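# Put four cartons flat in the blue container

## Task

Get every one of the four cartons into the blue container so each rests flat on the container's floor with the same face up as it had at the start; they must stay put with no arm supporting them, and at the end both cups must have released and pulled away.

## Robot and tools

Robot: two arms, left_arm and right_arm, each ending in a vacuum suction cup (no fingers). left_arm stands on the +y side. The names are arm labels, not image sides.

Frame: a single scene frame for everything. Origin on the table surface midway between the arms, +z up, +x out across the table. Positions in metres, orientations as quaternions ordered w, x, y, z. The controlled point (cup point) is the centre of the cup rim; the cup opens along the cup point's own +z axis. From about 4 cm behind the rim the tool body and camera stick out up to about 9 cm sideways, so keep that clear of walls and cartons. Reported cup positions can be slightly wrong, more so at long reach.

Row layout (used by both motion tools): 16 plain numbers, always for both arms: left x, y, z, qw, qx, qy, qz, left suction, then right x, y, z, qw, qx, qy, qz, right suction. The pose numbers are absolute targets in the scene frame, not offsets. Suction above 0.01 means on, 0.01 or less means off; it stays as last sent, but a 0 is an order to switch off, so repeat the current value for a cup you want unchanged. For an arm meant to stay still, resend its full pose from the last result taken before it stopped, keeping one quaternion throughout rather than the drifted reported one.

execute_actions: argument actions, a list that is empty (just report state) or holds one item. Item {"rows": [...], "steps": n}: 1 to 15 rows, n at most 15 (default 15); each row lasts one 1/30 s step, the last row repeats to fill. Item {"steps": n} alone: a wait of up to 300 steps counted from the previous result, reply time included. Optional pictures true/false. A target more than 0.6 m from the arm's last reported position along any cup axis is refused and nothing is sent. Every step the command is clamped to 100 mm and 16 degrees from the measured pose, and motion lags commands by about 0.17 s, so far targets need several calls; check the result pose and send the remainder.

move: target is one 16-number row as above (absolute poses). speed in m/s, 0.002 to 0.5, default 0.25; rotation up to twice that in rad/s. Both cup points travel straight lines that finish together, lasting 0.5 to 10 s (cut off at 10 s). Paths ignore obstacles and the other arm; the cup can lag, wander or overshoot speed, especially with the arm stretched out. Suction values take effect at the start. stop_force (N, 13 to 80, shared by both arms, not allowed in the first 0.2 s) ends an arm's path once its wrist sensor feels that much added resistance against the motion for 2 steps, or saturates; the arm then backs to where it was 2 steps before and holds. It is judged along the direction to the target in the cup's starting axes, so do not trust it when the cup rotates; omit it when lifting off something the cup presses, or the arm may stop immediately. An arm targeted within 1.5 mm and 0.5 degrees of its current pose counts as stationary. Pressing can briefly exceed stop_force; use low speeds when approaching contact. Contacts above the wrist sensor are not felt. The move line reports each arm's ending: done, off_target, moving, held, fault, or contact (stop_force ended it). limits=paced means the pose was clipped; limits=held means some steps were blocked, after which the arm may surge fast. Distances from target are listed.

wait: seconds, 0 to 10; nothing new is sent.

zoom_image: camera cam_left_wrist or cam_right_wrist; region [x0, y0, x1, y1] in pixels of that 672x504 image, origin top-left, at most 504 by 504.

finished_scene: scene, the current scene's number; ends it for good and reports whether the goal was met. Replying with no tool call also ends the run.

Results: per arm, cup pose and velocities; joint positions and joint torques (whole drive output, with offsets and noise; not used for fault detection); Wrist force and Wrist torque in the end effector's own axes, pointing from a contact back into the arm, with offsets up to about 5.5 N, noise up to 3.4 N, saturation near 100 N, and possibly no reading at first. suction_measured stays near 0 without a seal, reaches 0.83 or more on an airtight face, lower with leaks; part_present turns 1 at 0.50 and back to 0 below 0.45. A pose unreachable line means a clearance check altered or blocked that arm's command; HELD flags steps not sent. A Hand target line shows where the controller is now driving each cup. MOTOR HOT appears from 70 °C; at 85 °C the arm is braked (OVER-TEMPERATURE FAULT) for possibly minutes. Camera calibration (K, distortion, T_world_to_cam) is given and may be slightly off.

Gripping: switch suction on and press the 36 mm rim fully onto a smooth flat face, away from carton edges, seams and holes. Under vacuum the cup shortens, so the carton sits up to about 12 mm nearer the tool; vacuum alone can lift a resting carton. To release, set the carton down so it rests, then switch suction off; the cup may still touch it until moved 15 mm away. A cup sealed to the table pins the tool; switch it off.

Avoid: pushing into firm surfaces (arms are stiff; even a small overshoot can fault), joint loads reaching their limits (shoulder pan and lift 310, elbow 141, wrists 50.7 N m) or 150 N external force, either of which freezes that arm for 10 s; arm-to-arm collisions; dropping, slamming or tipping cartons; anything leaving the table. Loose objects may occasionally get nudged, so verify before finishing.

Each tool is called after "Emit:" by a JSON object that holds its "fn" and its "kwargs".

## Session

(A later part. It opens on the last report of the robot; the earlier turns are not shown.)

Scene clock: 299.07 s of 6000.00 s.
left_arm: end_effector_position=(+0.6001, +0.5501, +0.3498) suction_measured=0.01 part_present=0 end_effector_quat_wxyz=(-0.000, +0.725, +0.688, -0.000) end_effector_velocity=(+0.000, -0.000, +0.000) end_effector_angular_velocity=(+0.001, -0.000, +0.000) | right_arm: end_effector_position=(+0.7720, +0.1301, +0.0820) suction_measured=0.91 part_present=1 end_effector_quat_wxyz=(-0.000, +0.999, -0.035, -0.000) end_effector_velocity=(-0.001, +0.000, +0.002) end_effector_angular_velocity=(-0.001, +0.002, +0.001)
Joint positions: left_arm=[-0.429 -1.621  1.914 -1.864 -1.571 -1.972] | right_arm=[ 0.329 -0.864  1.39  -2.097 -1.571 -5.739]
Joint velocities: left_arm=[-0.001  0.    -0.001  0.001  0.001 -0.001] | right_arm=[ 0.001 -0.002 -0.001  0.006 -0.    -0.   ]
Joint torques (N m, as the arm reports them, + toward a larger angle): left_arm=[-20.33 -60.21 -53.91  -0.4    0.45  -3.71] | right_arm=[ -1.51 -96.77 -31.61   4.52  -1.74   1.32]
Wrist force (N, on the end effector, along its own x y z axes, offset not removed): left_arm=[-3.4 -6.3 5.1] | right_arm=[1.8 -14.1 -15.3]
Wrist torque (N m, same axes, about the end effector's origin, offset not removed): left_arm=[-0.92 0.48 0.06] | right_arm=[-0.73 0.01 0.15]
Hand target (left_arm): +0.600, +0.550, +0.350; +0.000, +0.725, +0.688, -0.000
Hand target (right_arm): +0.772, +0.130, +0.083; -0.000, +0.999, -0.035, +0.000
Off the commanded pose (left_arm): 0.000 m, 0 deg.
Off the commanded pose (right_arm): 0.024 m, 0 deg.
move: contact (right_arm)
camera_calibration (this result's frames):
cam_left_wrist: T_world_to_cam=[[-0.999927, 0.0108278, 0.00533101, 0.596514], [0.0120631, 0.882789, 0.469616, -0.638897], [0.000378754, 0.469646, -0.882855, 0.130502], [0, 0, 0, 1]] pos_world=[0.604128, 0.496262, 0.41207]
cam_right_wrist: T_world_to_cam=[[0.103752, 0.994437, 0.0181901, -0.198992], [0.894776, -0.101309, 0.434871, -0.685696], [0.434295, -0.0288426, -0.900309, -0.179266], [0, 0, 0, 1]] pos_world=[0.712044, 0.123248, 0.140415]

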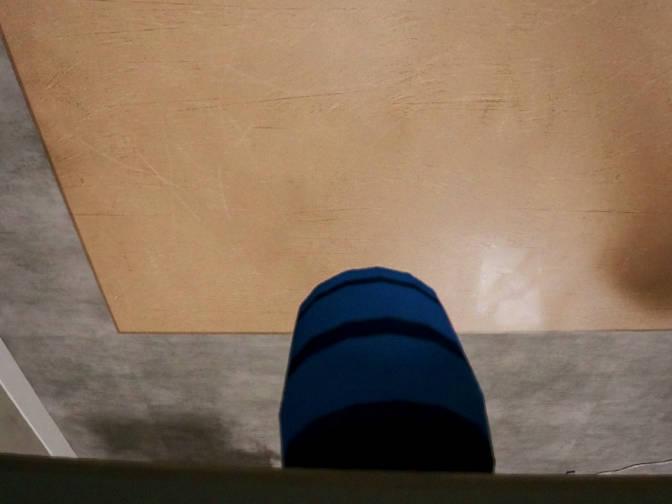

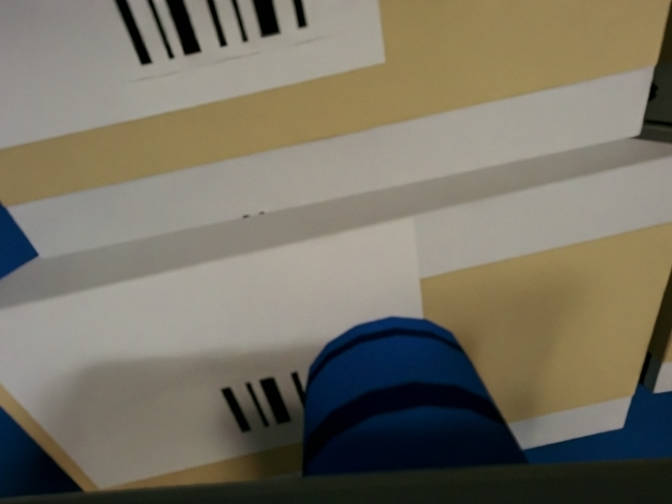

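Emit:
{"fn": "move", "kwargs": {"target": [0.6,0.55,0.35,0,0.725,0.688,0,0,0.773,0.137,0.088,0,-0.9994,0.035,0,1], "speed": 0.02}}

Emit:
{"fn": "move", "kwargs": {"target": [0.6,0.55,0.35,0,0.725,0.688,0,0,0.773,0.137,0.058,0,-0.9994,0.035,0,1], "speed": 0.008, "stop_force": 20}}

Scene clock: 309.23 s of 6000.00 s.
left_arm: end_effector_position=(+0.6000, +0.5500, +0.3500) suction_measured=0.01 part_present=0 end_effector_quat_wxyz=(-0.000, +0.725, +0.688, +0.000) end_effector_velocity=(-0.000, +0.001, -0.001) end_effector_angular_velocity=(+0.002, +0.001, +0.001) | right_arm: end_effector_position=(+0.7729, +0.1368, +0.0878) suction_measured=0.91 part_present=1 end_effector_quat_wxyz=(+0.000, +0.999, -0.035, +0.000) end_effector_velocity=(-0.001, +0.003, +0.002) end_effector_angular_velocity=(+0.000, +0.001, +0.001)
Joint positions: left_arm=[-0.429 -1.621  1.914 -1.864 -1.571 -1.972] | right_arm=[ 0.334 -0.861  1.374 -2.083 -1.571 -5.734]
Joint velocities: left_arm=[ 0.     0.     0.002 -0.     0.001 -0.001] | right_arm=[ 0.002  0.    -0.004  0.005  0.001  0.001]
Joint torques (N m, as the arm reports them, + toward a larger angle): left_arm=[-17.47 -62.71 -54.63  -0.11  -0.15  -3.47] | right_arm=[  8.92 -90.95 -49.9   -1.1    2.42   1.39]
Wrist force (N, on the end effector, along its own x y z axes, offset not removed): left_arm=[-0.3 0.9 0.9] | right_arm=[2.5 3.8 8.1]
Wrist torque (N m, same axes, about the end effector's origin, offset not removed): left_arm=[0.23 0.01 0.19] | right_arm=[0.41 -0.51 0.11]
Hand target (left_arm): +0.600, +0.550, +0.350; +0.000, +0.725, +0.688, +0.000
Hand target (right_arm): +0.773, +0.137, +0.088; +0.000, +0.999, -0.035, -0.000
Off the commanded pose (left_arm): 0.000 m, 0 deg.
Off the commanded pose (right_arm): 0.000 m, 0 deg.
After step 90, 6.40 s passed at rest.
move: done
camera_calibration (this result's frames):
cam_left_wrist: T_world_to_cam=[[-0.999927, 0.0108652, 0.00520275, 0.596477], [0.0120359, 0.882817, 0.469562, -0.638892], [0.00050882, 0.469591, -0.882884, 0.130633], [0, 0, 0, 1]] pos_world=[0.604057, 0.4962, 0.41223]
cam_right_wrist: T_world_to_cam=[[0.10381, 0.994433, 0.018092, -0.205919], [0.894769, -0.101318, 0.434882, -0.688415], [0.434294, -0.028957, -0.900306, -0.174255], [0, 0, 0, 1]] pos_world=[0.713027, 0.129977, 0.146222]

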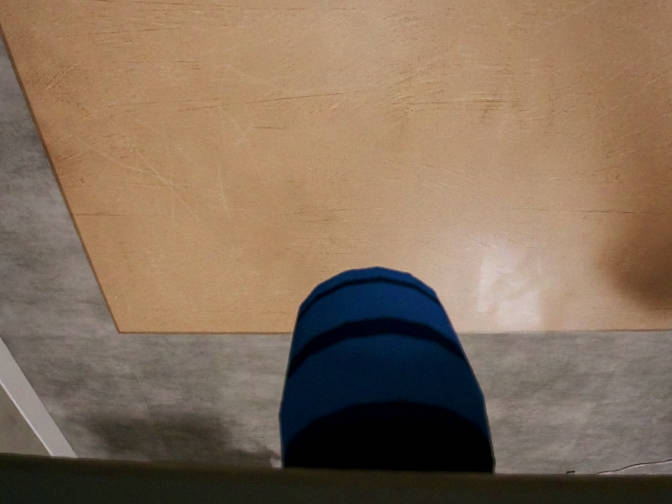

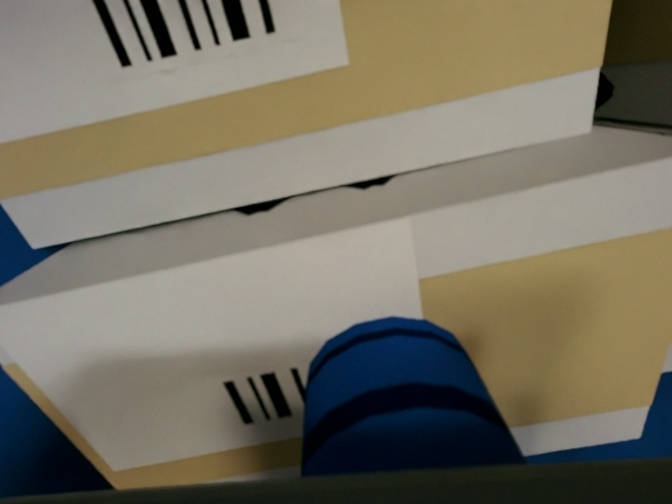

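Scene clock: 311.00 s of 6000.00 s.
left_arm: end_effector_position=(+0.6000, +0.5500, +0.3500) suction_measured=0.01 part_present=0 end_effector_quat_wxyz=(-0.000, +0.725, +0.688, +0.000) end_effector_velocity=(+0.000, +0.000, -0.000) end_effector_angular_velocity=(+0.001, -0.000, -0.001) | right_arm: end_effector_position=(+0.7730, +0.1369, +0.0768) suction_measured=0.91 part_present=1 end_effector_quat_wxyz=(-0.000, +0.999, -0.035, +0.000) end_effector_velocity=(-0.001, +0.000, +0.002) end_effector_angular_velocity=(-0.001, +0.002, +0.001)
Joint positions: left_arm=[-0.429 -1.621  1.914 -1.864 -1.571 -1.972] | right_arm=[ 0.334 -0.852  1.379 -2.098 -1.571 -5.734]
Joint velocities: left_arm=[-0.     0.     0.    -0.     0.001  0.001] | right_arm=[ 0.001 -0.002 -0.     0.005 -0.    -0.   ]
Joint torques (N m, as the arm reports them, + toward a larger angle): left_arm=[-16.87 -63.19 -54.31  -0.11  -0.02  -3.54] | right_arm=[ -2.47 -82.36 -33.83   0.65   2.04   0.11]
Wrist force (N, on the end effector, along its own x y z axes, offset not removed): left_arm=[-3.4 1.4 -3.1] | right_arm=[-7.0 9.5 -29.4]
Wrist torque (N m, same axes, about the end effector's origin, offset not removed): left_arm=[0.26 0.46 -0.06] | right_arm=[0.34 -0.15 0.17]
Hand target (left_arm): +0.600, +0.550, +0.350; +0.000, +0.725, +0.688, +0.000
Hand target (right_arm): +0.773, +0.137, +0.077; -0.000, +0.999, -0.035, +0.000
Off the commanded pose (left_arm): 0.000 m, 0 deg.
Off the commanded pose (right_arm): 0.019 m, 0 deg.
move: contact (right_arm)
camera_calibration (this result's frames):
cam_left_wrist: T_world_to_cam=[[-0.999927, 0.0108652, 0.00520247, 0.596478], [0.0120357, 0.882817, 0.469562, -0.638892], [0.000509035, 0.469591, -0.882884, 0.130633], [0, 0, 0, 1]] pos_world=[0.604058, 0.4962, 0.412231]
cam_right_wrist: T_world_to_cam=[[0.103789, 0.994432, 0.0182662, -0.205836], [0.894656, -0.101368, 0.435103, -0.683621], [0.434532, -0.028817, -0.900195, -0.184421], [0, 0, 0, 1]] pos_world=[0.713106, 0.130078, 0.135191]

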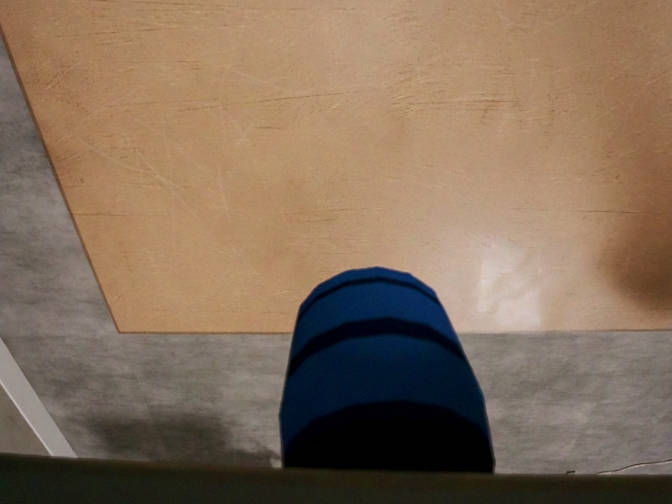

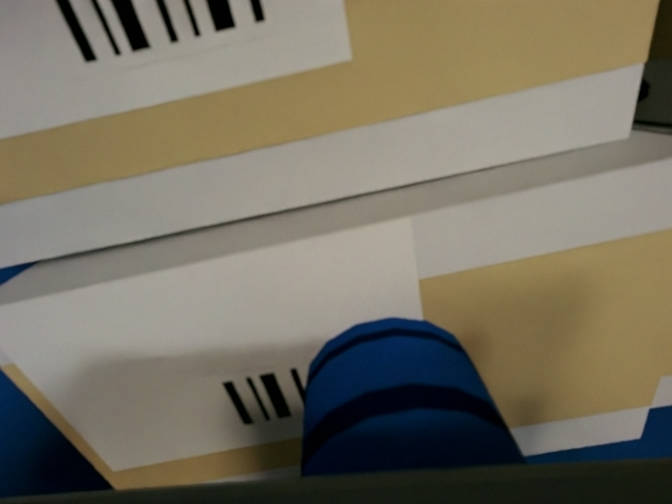

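Emit:
{"fn": "move", "kwargs": {"target": [0.6,0.55,0.35,0,0.725,0.688,0,0,0.774,0.134,0.080,0,-0.9994,0.035,0,1], "speed": 0.01}}

Emit:
{"fn": "move", "kwargs": {"target": [0.6,0.55,0.35,0,0.725,0.688,0,0,0.774,0.134,0.058,0,-0.9994,0.035,0,1], "speed": 0.005, "stop_force": 22}}

Scene clock: 322.57 s of 6000.00 s.
left_arm: end_effector_position=(+0.6000, +0.5500, +0.3500) suction_measured=0.01 part_present=0 end_effector_quat_wxyz=(-0.000, +0.725, +0.688, +0.000) end_effector_velocity=(-0.000, -0.000, +0.000) end_effector_angular_velocity=(-0.001, +0.000, +0.001) | right_arm: end_effector_position=(+0.7740, +0.1342, +0.0798) suction_measured=0.91 part_present=1 end_effector_quat_wxyz=(-0.000, +0.999, -0.035, -0.000) end_effector_velocity=(+0.001, -0.001, +0.001) end_effector_angular_velocity=(-0.001, +0.001, -0.000)
Joint positions: left_arm=[-0.429 -1.621  1.914 -1.864 -1.571 -1.972] | right_arm=[ 0.332 -0.856  1.38  -2.095 -1.571 -5.737]
Joint velocities: left_arm=[-0.     0.    -0.     0.    -0.001 -0.001] | right_arm=[-0.001 -0.001  0.     0.002 -0.    -0.001]
Joint torques (N m, as the arm reports them, + toward a larger angle): left_arm=[-17.33 -62.18 -53.95  -0.27  -0.79  -3.39] | right_arm=[  -6.29 -121.51  -38.27   -1.28    0.77   -1.7 ]
Wrist force (N, on the end effector, along its own x y z axes, offset not removed): left_arm=[-4.7 0.6 -0.6] | right_arm=[2.8 5.0 6.8]
Wrist torque (N m, same axes, about the end effector's origin, offset not removed): left_arm=[0.03 0.52 0.14] | right_arm=[0.63 -0.57 0.05]
Hand target (left_arm): +0.600, +0.550, +0.350; +0.000, +0.725, +0.688, +0.000
Hand target (right_arm): +0.774, +0.134, +0.080; -0.000, +0.999, -0.035, +0.000
Off the commanded pose (left_arm): 0.000 m, 0 deg.
Off the commanded pose (right_arm): 0.000 m, 0 deg.
After step 90, 7.87 s passed at rest.
move: done
camera_calibration (this result's frames):
cam_left_wrist: T_world_to_cam=[[-0.999927, 0.0108653, 0.00520283, 0.596478], [0.012036, 0.882817, 0.469562, -0.638892], [0.000508787, 0.469591, -0.882884, 0.130634], [0, 0, 0, 1]] pos_world=[0.604057, 0.4962, 0.412231]
cam_right_wrist: T_world_to_cam=[[0.103817, 0.994431, 0.0181238, -0.20327], [0.894772, -0.101338, 0.434872, -0.686103], [0.434287, -0.0289304, -0.90031, -0.18197], [0, 0, 0, 1]] pos_world=[0.714036, 0.127345, 0.138222]

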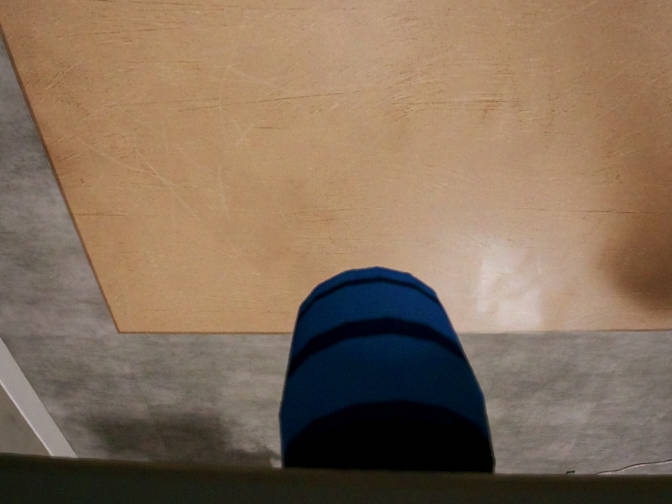

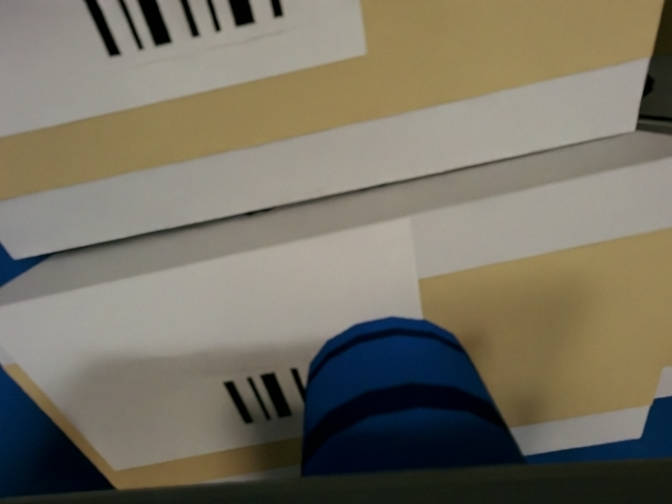

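Scene clock: 323.57 s of 6000.00 s.
left_arm: end_effector_position=(+0.6000, +0.5500, +0.3500) suction_measured=0.01 part_present=0 end_effector_quat_wxyz=(-0.000, +0.725, +0.688, +0.000) end_effector_velocity=(-0.000, +0.000, -0.000) end_effector_angular_velocity=(+0.000, +0.001, +0.001) | right_arm: end_effector_position=(+0.7741, +0.1342, +0.0769) suction_measured=0.91 part_present=1 end_effector_quat_wxyz=(-0.000, +0.999, -0.035, +0.000) end_effector_velocity=(-0.001, -0.000, +0.002) end_effector_angular_velocity=(-0.001, +0.001, +0.000)
Joint positions: left_arm=[-0.429 -1.621  1.914 -1.864 -1.571 -1.972] | right_arm=[ 0.332 -0.853  1.382 -2.099 -1.571 -5.737]
Joint velocities: left_arm=[ 0.     0.     0.001 -0.     0.    -0.001] | right_arm=[-0.    -0.003 -0.     0.004 -0.    -0.   ]
Joint torques (N m, as the arm reports them, + toward a larger angle): left_arm=[-15.92 -63.01 -54.36  -0.1   -0.78  -3.13] | right_arm=[  5.51 -85.34 -33.96  -0.07   0.92   1.4 ]
Wrist force (N, on the end effector, along its own x y z axes, offset not removed): left_arm=[1.7 4.0 3.0] | right_arm=[-6.4 8.5 -26.7]
Wrist torque (N m, same axes, about the end effector's origin, offset not removed): left_arm=[0.80 -0.43 0.07] | right_arm=[0.17 -0.34 0.13]
Hand target (left_arm): +0.600, +0.550, +0.350; +0.000, +0.725, +0.688, +0.000
Hand target (right_arm): +0.774, +0.134, +0.077; -0.000, +0.999, -0.035, +0.000
Off the commanded pose (left_arm): 0.000 m, 0 deg.
Off the commanded pose (right_arm): 0.019 m, 0 deg.
move: contact (right_arm)
camera_calibration (this result's frames):
cam_left_wrist: T_world_to_cam=[[-0.999927, 0.0108655, 0.00520273, 0.596477], [0.0120361, 0.882817, 0.469562, -0.638892], [0.000508974, 0.469591, -0.882884, 0.130633], [0, 0, 0, 1]] pos_world=[0.604057, 0.4962, 0.412231]
cam_right_wrist: T_world_to_cam=[[0.103826, 0.994426, 0.018338, -0.203257], [0.894619, -0.10143, 0.435164, -0.684808], [0.434599, -0.0287759, -0.900164, -0.184966], [0, 0, 0, 1]] pos_world=[0.714132, 0.127341, 0.135232]

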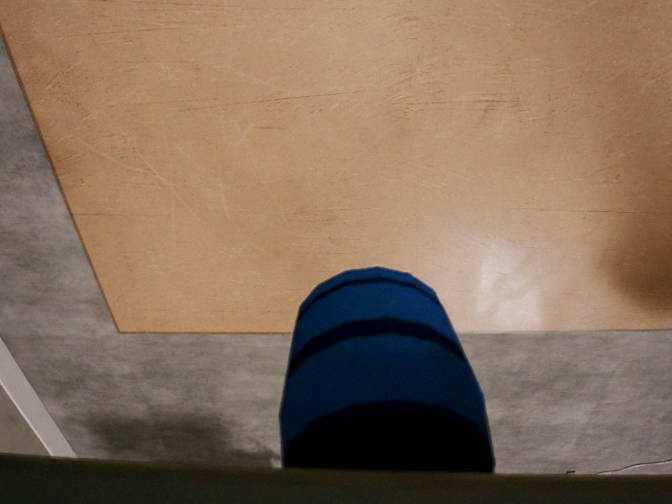

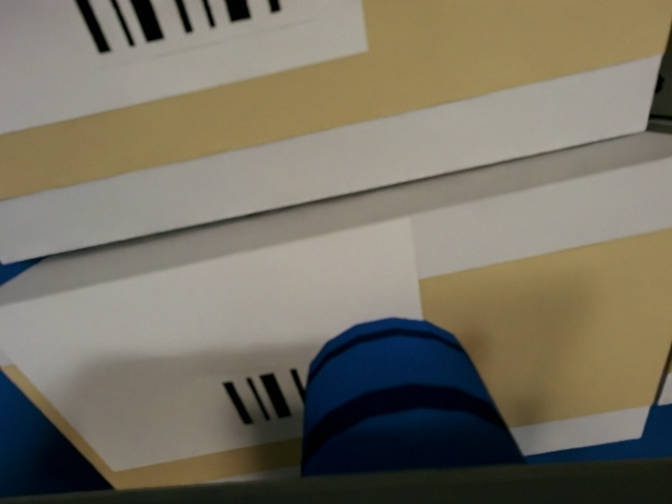

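Emit:
{"fn": "execute_actions", "kwargs": {"actions": [{"rows":[[0.6,0.55,0.35,0,0.725,0.688,0,0,0.774,0.134,0.079,0,-0.9994,0.035,0,0]],"steps":12}], "pictures": false}}

Emit:
{"fn": "move", "kwargs": {"target": [0.6,0.55,0.35,0,0.725,0.688,0,0,0.774,0.134,0.11,0,-0.9994,0.035,0,0], "speed": 0.06}}

Emit:
{"fn": "move", "kwargs": {"target": [0.6,0.55,0.35,0,0.725,0.688,0,0,0.80,0.134,0.30,0,-0.9994,0.035,0,0], "speed": 0.3}}

Scene clock: 330.43 s of 6000.00 s.
left_arm: end_effector_position=(+0.6000, +0.5500, +0.3500) suction_measured=0.01 part_present=0 end_effector_quat_wxyz=(-0.000, +0.725, +0.688, +0.000) end_effector_velocity=(-0.000, -0.000, +0.000) end_effector_angular_velocity=(-0.001, +0.000, +0.000) | right_arm: end_effector_position=(+0.7740, +0.1340, +0.0789) suction_measured=0.00 part_present=0 end_effector_quat_wxyz=(-0.000, +0.999, -0.035, -0.000) end_effector_velocity=(-0.000, +0.000, +0.001) end_effector_angular_velocity=(-0.000, +0.000, +0.000)
Joint positions: left_arm=[-0.429 -1.621  1.914 -1.864 -1.571 -1.972] | right_arm=[ 0.331 -0.855  1.381 -2.096 -1.571 -5.737]
Joint velocities: left_arm=[ 0.     0.    -0.    -0.    -0.001 -0.   ] | right_arm=[ 0.    -0.001 -0.     0.002  0.     0.   ]
Joint torques (N m, as the arm reports them, + toward a larger angle): left_arm=[-17.74 -61.98 -54.02  -0.19  -1.45  -3.24] | right_arm=[  -5.84 -105.3   -41.55    0.77    0.62   -1.89]
Wrist force (N, on the end effector, along its own x y z axes, offset not removed): left_arm=[-3.5 -1.9 -2.2] | right_arm=[0.8 1.2 -9.2]
Wrist torque (N m, same axes, about the end effector's origin, offset not removed): left_arm=[-0.28 0.48 0.12] | right_arm=[0.16 -0.33 0.04]
Hand target (left_arm): +0.600, +0.550, +0.350; +0.000, +0.725, +0.688, +0.000
Hand target (right_arm): +0.774, +0.134, +0.079; +0.000, +0.999, -0.035, +0.000
Off the commanded pose (left_arm): 0.000 m, 0 deg.
Off the commanded pose (right_arm): 0.000 m, 0 deg.
Steps of this call (steps 1 to 90: nothing new was sent; then 3.47 s passed at rest; steps 91 to 102: all 12 steps of this action). Readings (end_effector_position | what the end effector reports):
91: left_arm (+0.6000, +0.5500, +0.3500) | right_arm (+0.7741, +0.1342, +0.0772) | left_arm suction_measured=0.01 part_present=0 | right_arm suction_measured=0.70 part_present=1
92: left_arm (+0.6000, +0.5500, +0.3500) | right_arm (+0.7741, +0.1342, +0.0774) | left_arm suction_measured=0.01 part_present=0 | right_arm suction_measured=0.20 part_present=0
94: left_arm (+0.6000, +0.5500, +0.3500) | right_arm (+0.7740, +0.1341, +0.0781) | left_arm suction_measured=0.01 part_present=0 | right_arm suction_measured=0.00 part_present=0
98: left_arm (+0.6000, +0.5500, +0.3500) | right_arm (+0.7740, +0.1341, +0.0787) | left_arm suction_measured=0.01 part_present=0 | right_arm suction_measured=0.00 part_present=0
102: the state above

Scene clock: 331.63 s of 6000.00 s.
left_arm: end_effector_position=(+0.6000, +0.5500, +0.3500) suction_measured=0.01 part_present=0 end_effector_quat_wxyz=(-0.000, +0.725, +0.688, +0.000) end_effector_velocity=(-0.000, +0.000, -0.000) end_effector_angular_velocity=(-0.000, +0.000, -0.000) | right_arm: end_effector_position=(+0.7740, +0.1340, +0.1098) suction_measured=0.00 part_present=0 end_effector_quat_wxyz=(-0.000, +0.999, -0.035, -0.000) end_effector_velocity=(+0.001, -0.001, +0.002) end_effector_angular_velocity=(-0.000, +0.000, -0.001)
Joint positions: left_arm=[-0.429 -1.621  1.914 -1.864 -1.571 -1.972] | right_arm=[ 0.331 -0.88   1.364 -2.054 -1.571 -5.737]
Joint velocities: left_arm=[ 0. -0.  0. -0. -0.  0.] | right_arm=[-0.001 -0.001 -0.002  0.003 -0.    -0.   ]
Joint torques (N m, as the arm reports them, + toward a larger angle): left_arm=[-17.34 -61.71 -54.12  -0.2   -1.49  -3.22] | right_arm=[  -7.12 -116.01  -49.79   -0.64   -0.19   -1.9 ]
Wrist force (N, on the end effector, along its own x y z axes, offset not removed): left_arm=[-4.5 0.2 -3.5] | right_arm=[0.3 1.7 3.1]
Wrist torque (N m, same axes, about the end effector's origin, offset not removed): left_arm=[0.16 0.68 0.07] | right_arm=[0.09 -0.23 0.01]
Hand target (left_arm): +0.600, +0.550, +0.350; +0.000, +0.725, +0.688, +0.000
Hand target (right_arm): +0.774, +0.134, +0.110; -0.000, +0.999, -0.035, +0.000
Off the commanded pose (left_arm): 0.000 m, 0 deg.
Off the commanded pose (right_arm): 0.000 m, 0 deg.
move: done
camera_calibration (this result's frames):
cam_left_wrist: T_world_to_cam=[[-0.999927, 0.0108654, 0.00520288, 0.596477], [0.0120361, 0.882817, 0.469562, -0.638892], [0.000508811, 0.469591, -0.882884, 0.130634], [0, 0, 0, 1]] pos_world=[0.604057, 0.4962, 0.412231]
cam_right_wrist: T_world_to_cam=[[0.103816, 0.994431, 0.0181218, -0.203647], [0.894773, -0.101337, 0.43487, -0.699151], [0.434284, -0.0289314, -0.900311, -0.155038], [0, 0, 0, 1]] pos_world=[0.714054, 0.127178, 0.168148]

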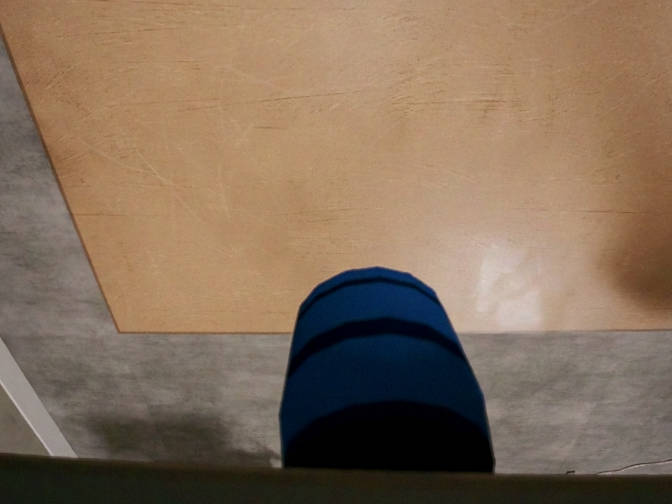

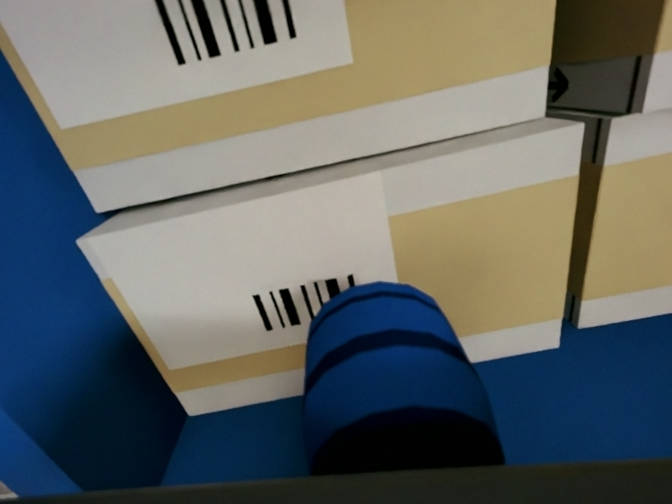

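Scene clock: 332.93 s of 6000.00 s.
left_arm: end_effector_position=(+0.6000, +0.5500, +0.3500) suction_measured=0.01 part_present=0 end_effector_quat_wxyz=(-0.000, +0.725, +0.688, +0.000) end_effector_velocity=(+0.000, -0.000, +0.001) end_effector_angular_velocity=(-0.000, -0.001, +0.000) | right_arm: end_effector_position=(+0.7997, +0.1339, +0.2998) suction_measured=0.00 part_present=0 end_effector_quat_wxyz=(-0.000, +0.999, -0.035, +0.000) end_effector_velocity=(+0.001, +0.000, +0.002) end_effector_angular_velocity=(-0.001, -0.000, +0.000)
Joint positions: left_arm=[-0.429 -1.621  1.914 -1.864 -1.571 -1.972] | right_arm=[ 0.32  -0.953  1.133 -1.752 -1.571 -5.748]
Joint velocities: left_arm=[ 0.     0.    -0.001 -0.     0.    -0.   ] | right_arm=[-0.     0.001 -0.006  0.004 -0.001 -0.   ]
Joint torques (N m, as the arm reports them, + toward a larger angle): left_arm=[-17.52 -62.15 -54.23  -0.18  -1.65  -3.21] | right_arm=[ -8.95 -86.15 -54.68  -0.64  -2.21  -2.1 ]
Wrist force (N, on the end effector, along its own x y z axes, offset not removed): left_arm=[0.8 -1.2 0.1] | right_arm=[2.9 2.3 2.8]
Wrist torque (N m, same axes, about the end effector's origin, offset not removed): left_arm=[-0.17 -0.25 0.23] | right_arm=[0.09 -0.57 0.08]
Hand target (left_arm): +0.600, +0.550, +0.350; +0.000, +0.725, +0.688, +0.000
Hand target (right_arm): +0.800, +0.134, +0.300; -0.000, +0.999, -0.035, +0.000
Off the commanded pose (left_arm): 0.000 m, 0 deg.
Off the commanded pose (right_arm): 0.000 m, 0 deg.
move: done
camera_calibration (this result's frames):
cam_left_wrist: T_world_to_cam=[[-0.999927, 0.0108653, 0.00520268, 0.596478], [0.0120359, 0.882817, 0.469562, -0.638892], [0.00050891, 0.469591, -0.882884, 0.130634], [0, 0, 0, 1]] pos_world=[0.604057, 0.4962, 0.412231]
cam_right_wrist: T_world_to_cam=[[0.103812, 0.99443, 0.0182457, -0.209754], [0.894713, -0.101384, 0.434983, -0.804852], [0.43441, -0.028832, -0.900254, 0.00476142], [0, 0, 0, 1]] pos_world=[0.739818, 0.127124, 0.35821]

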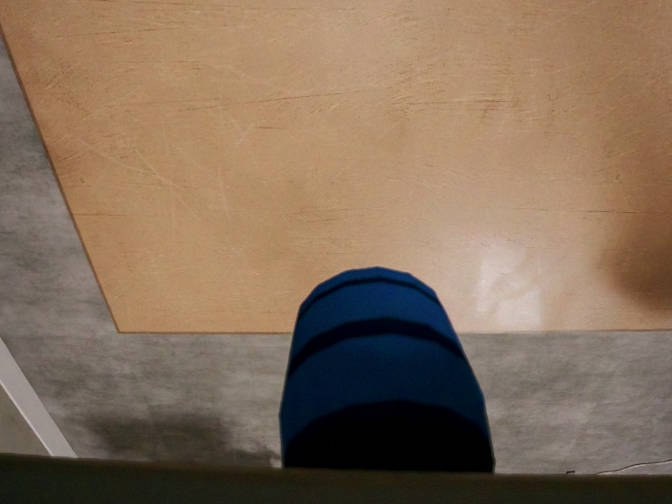

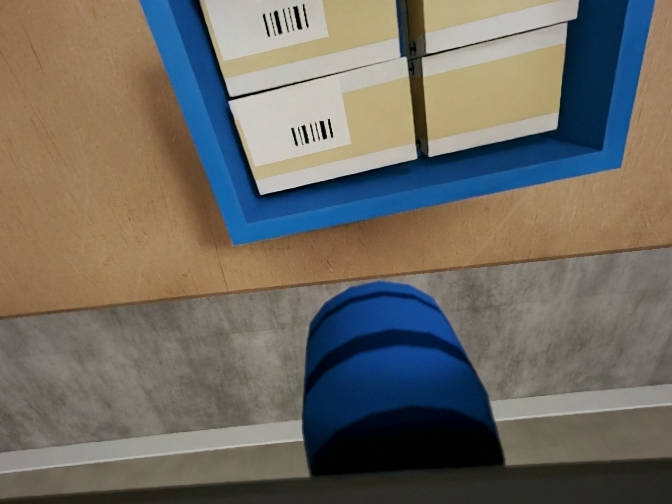

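Emit:
{"fn": "finished_scene", "kwargs": {"scene": 2}}

The scene is finished: the task was done.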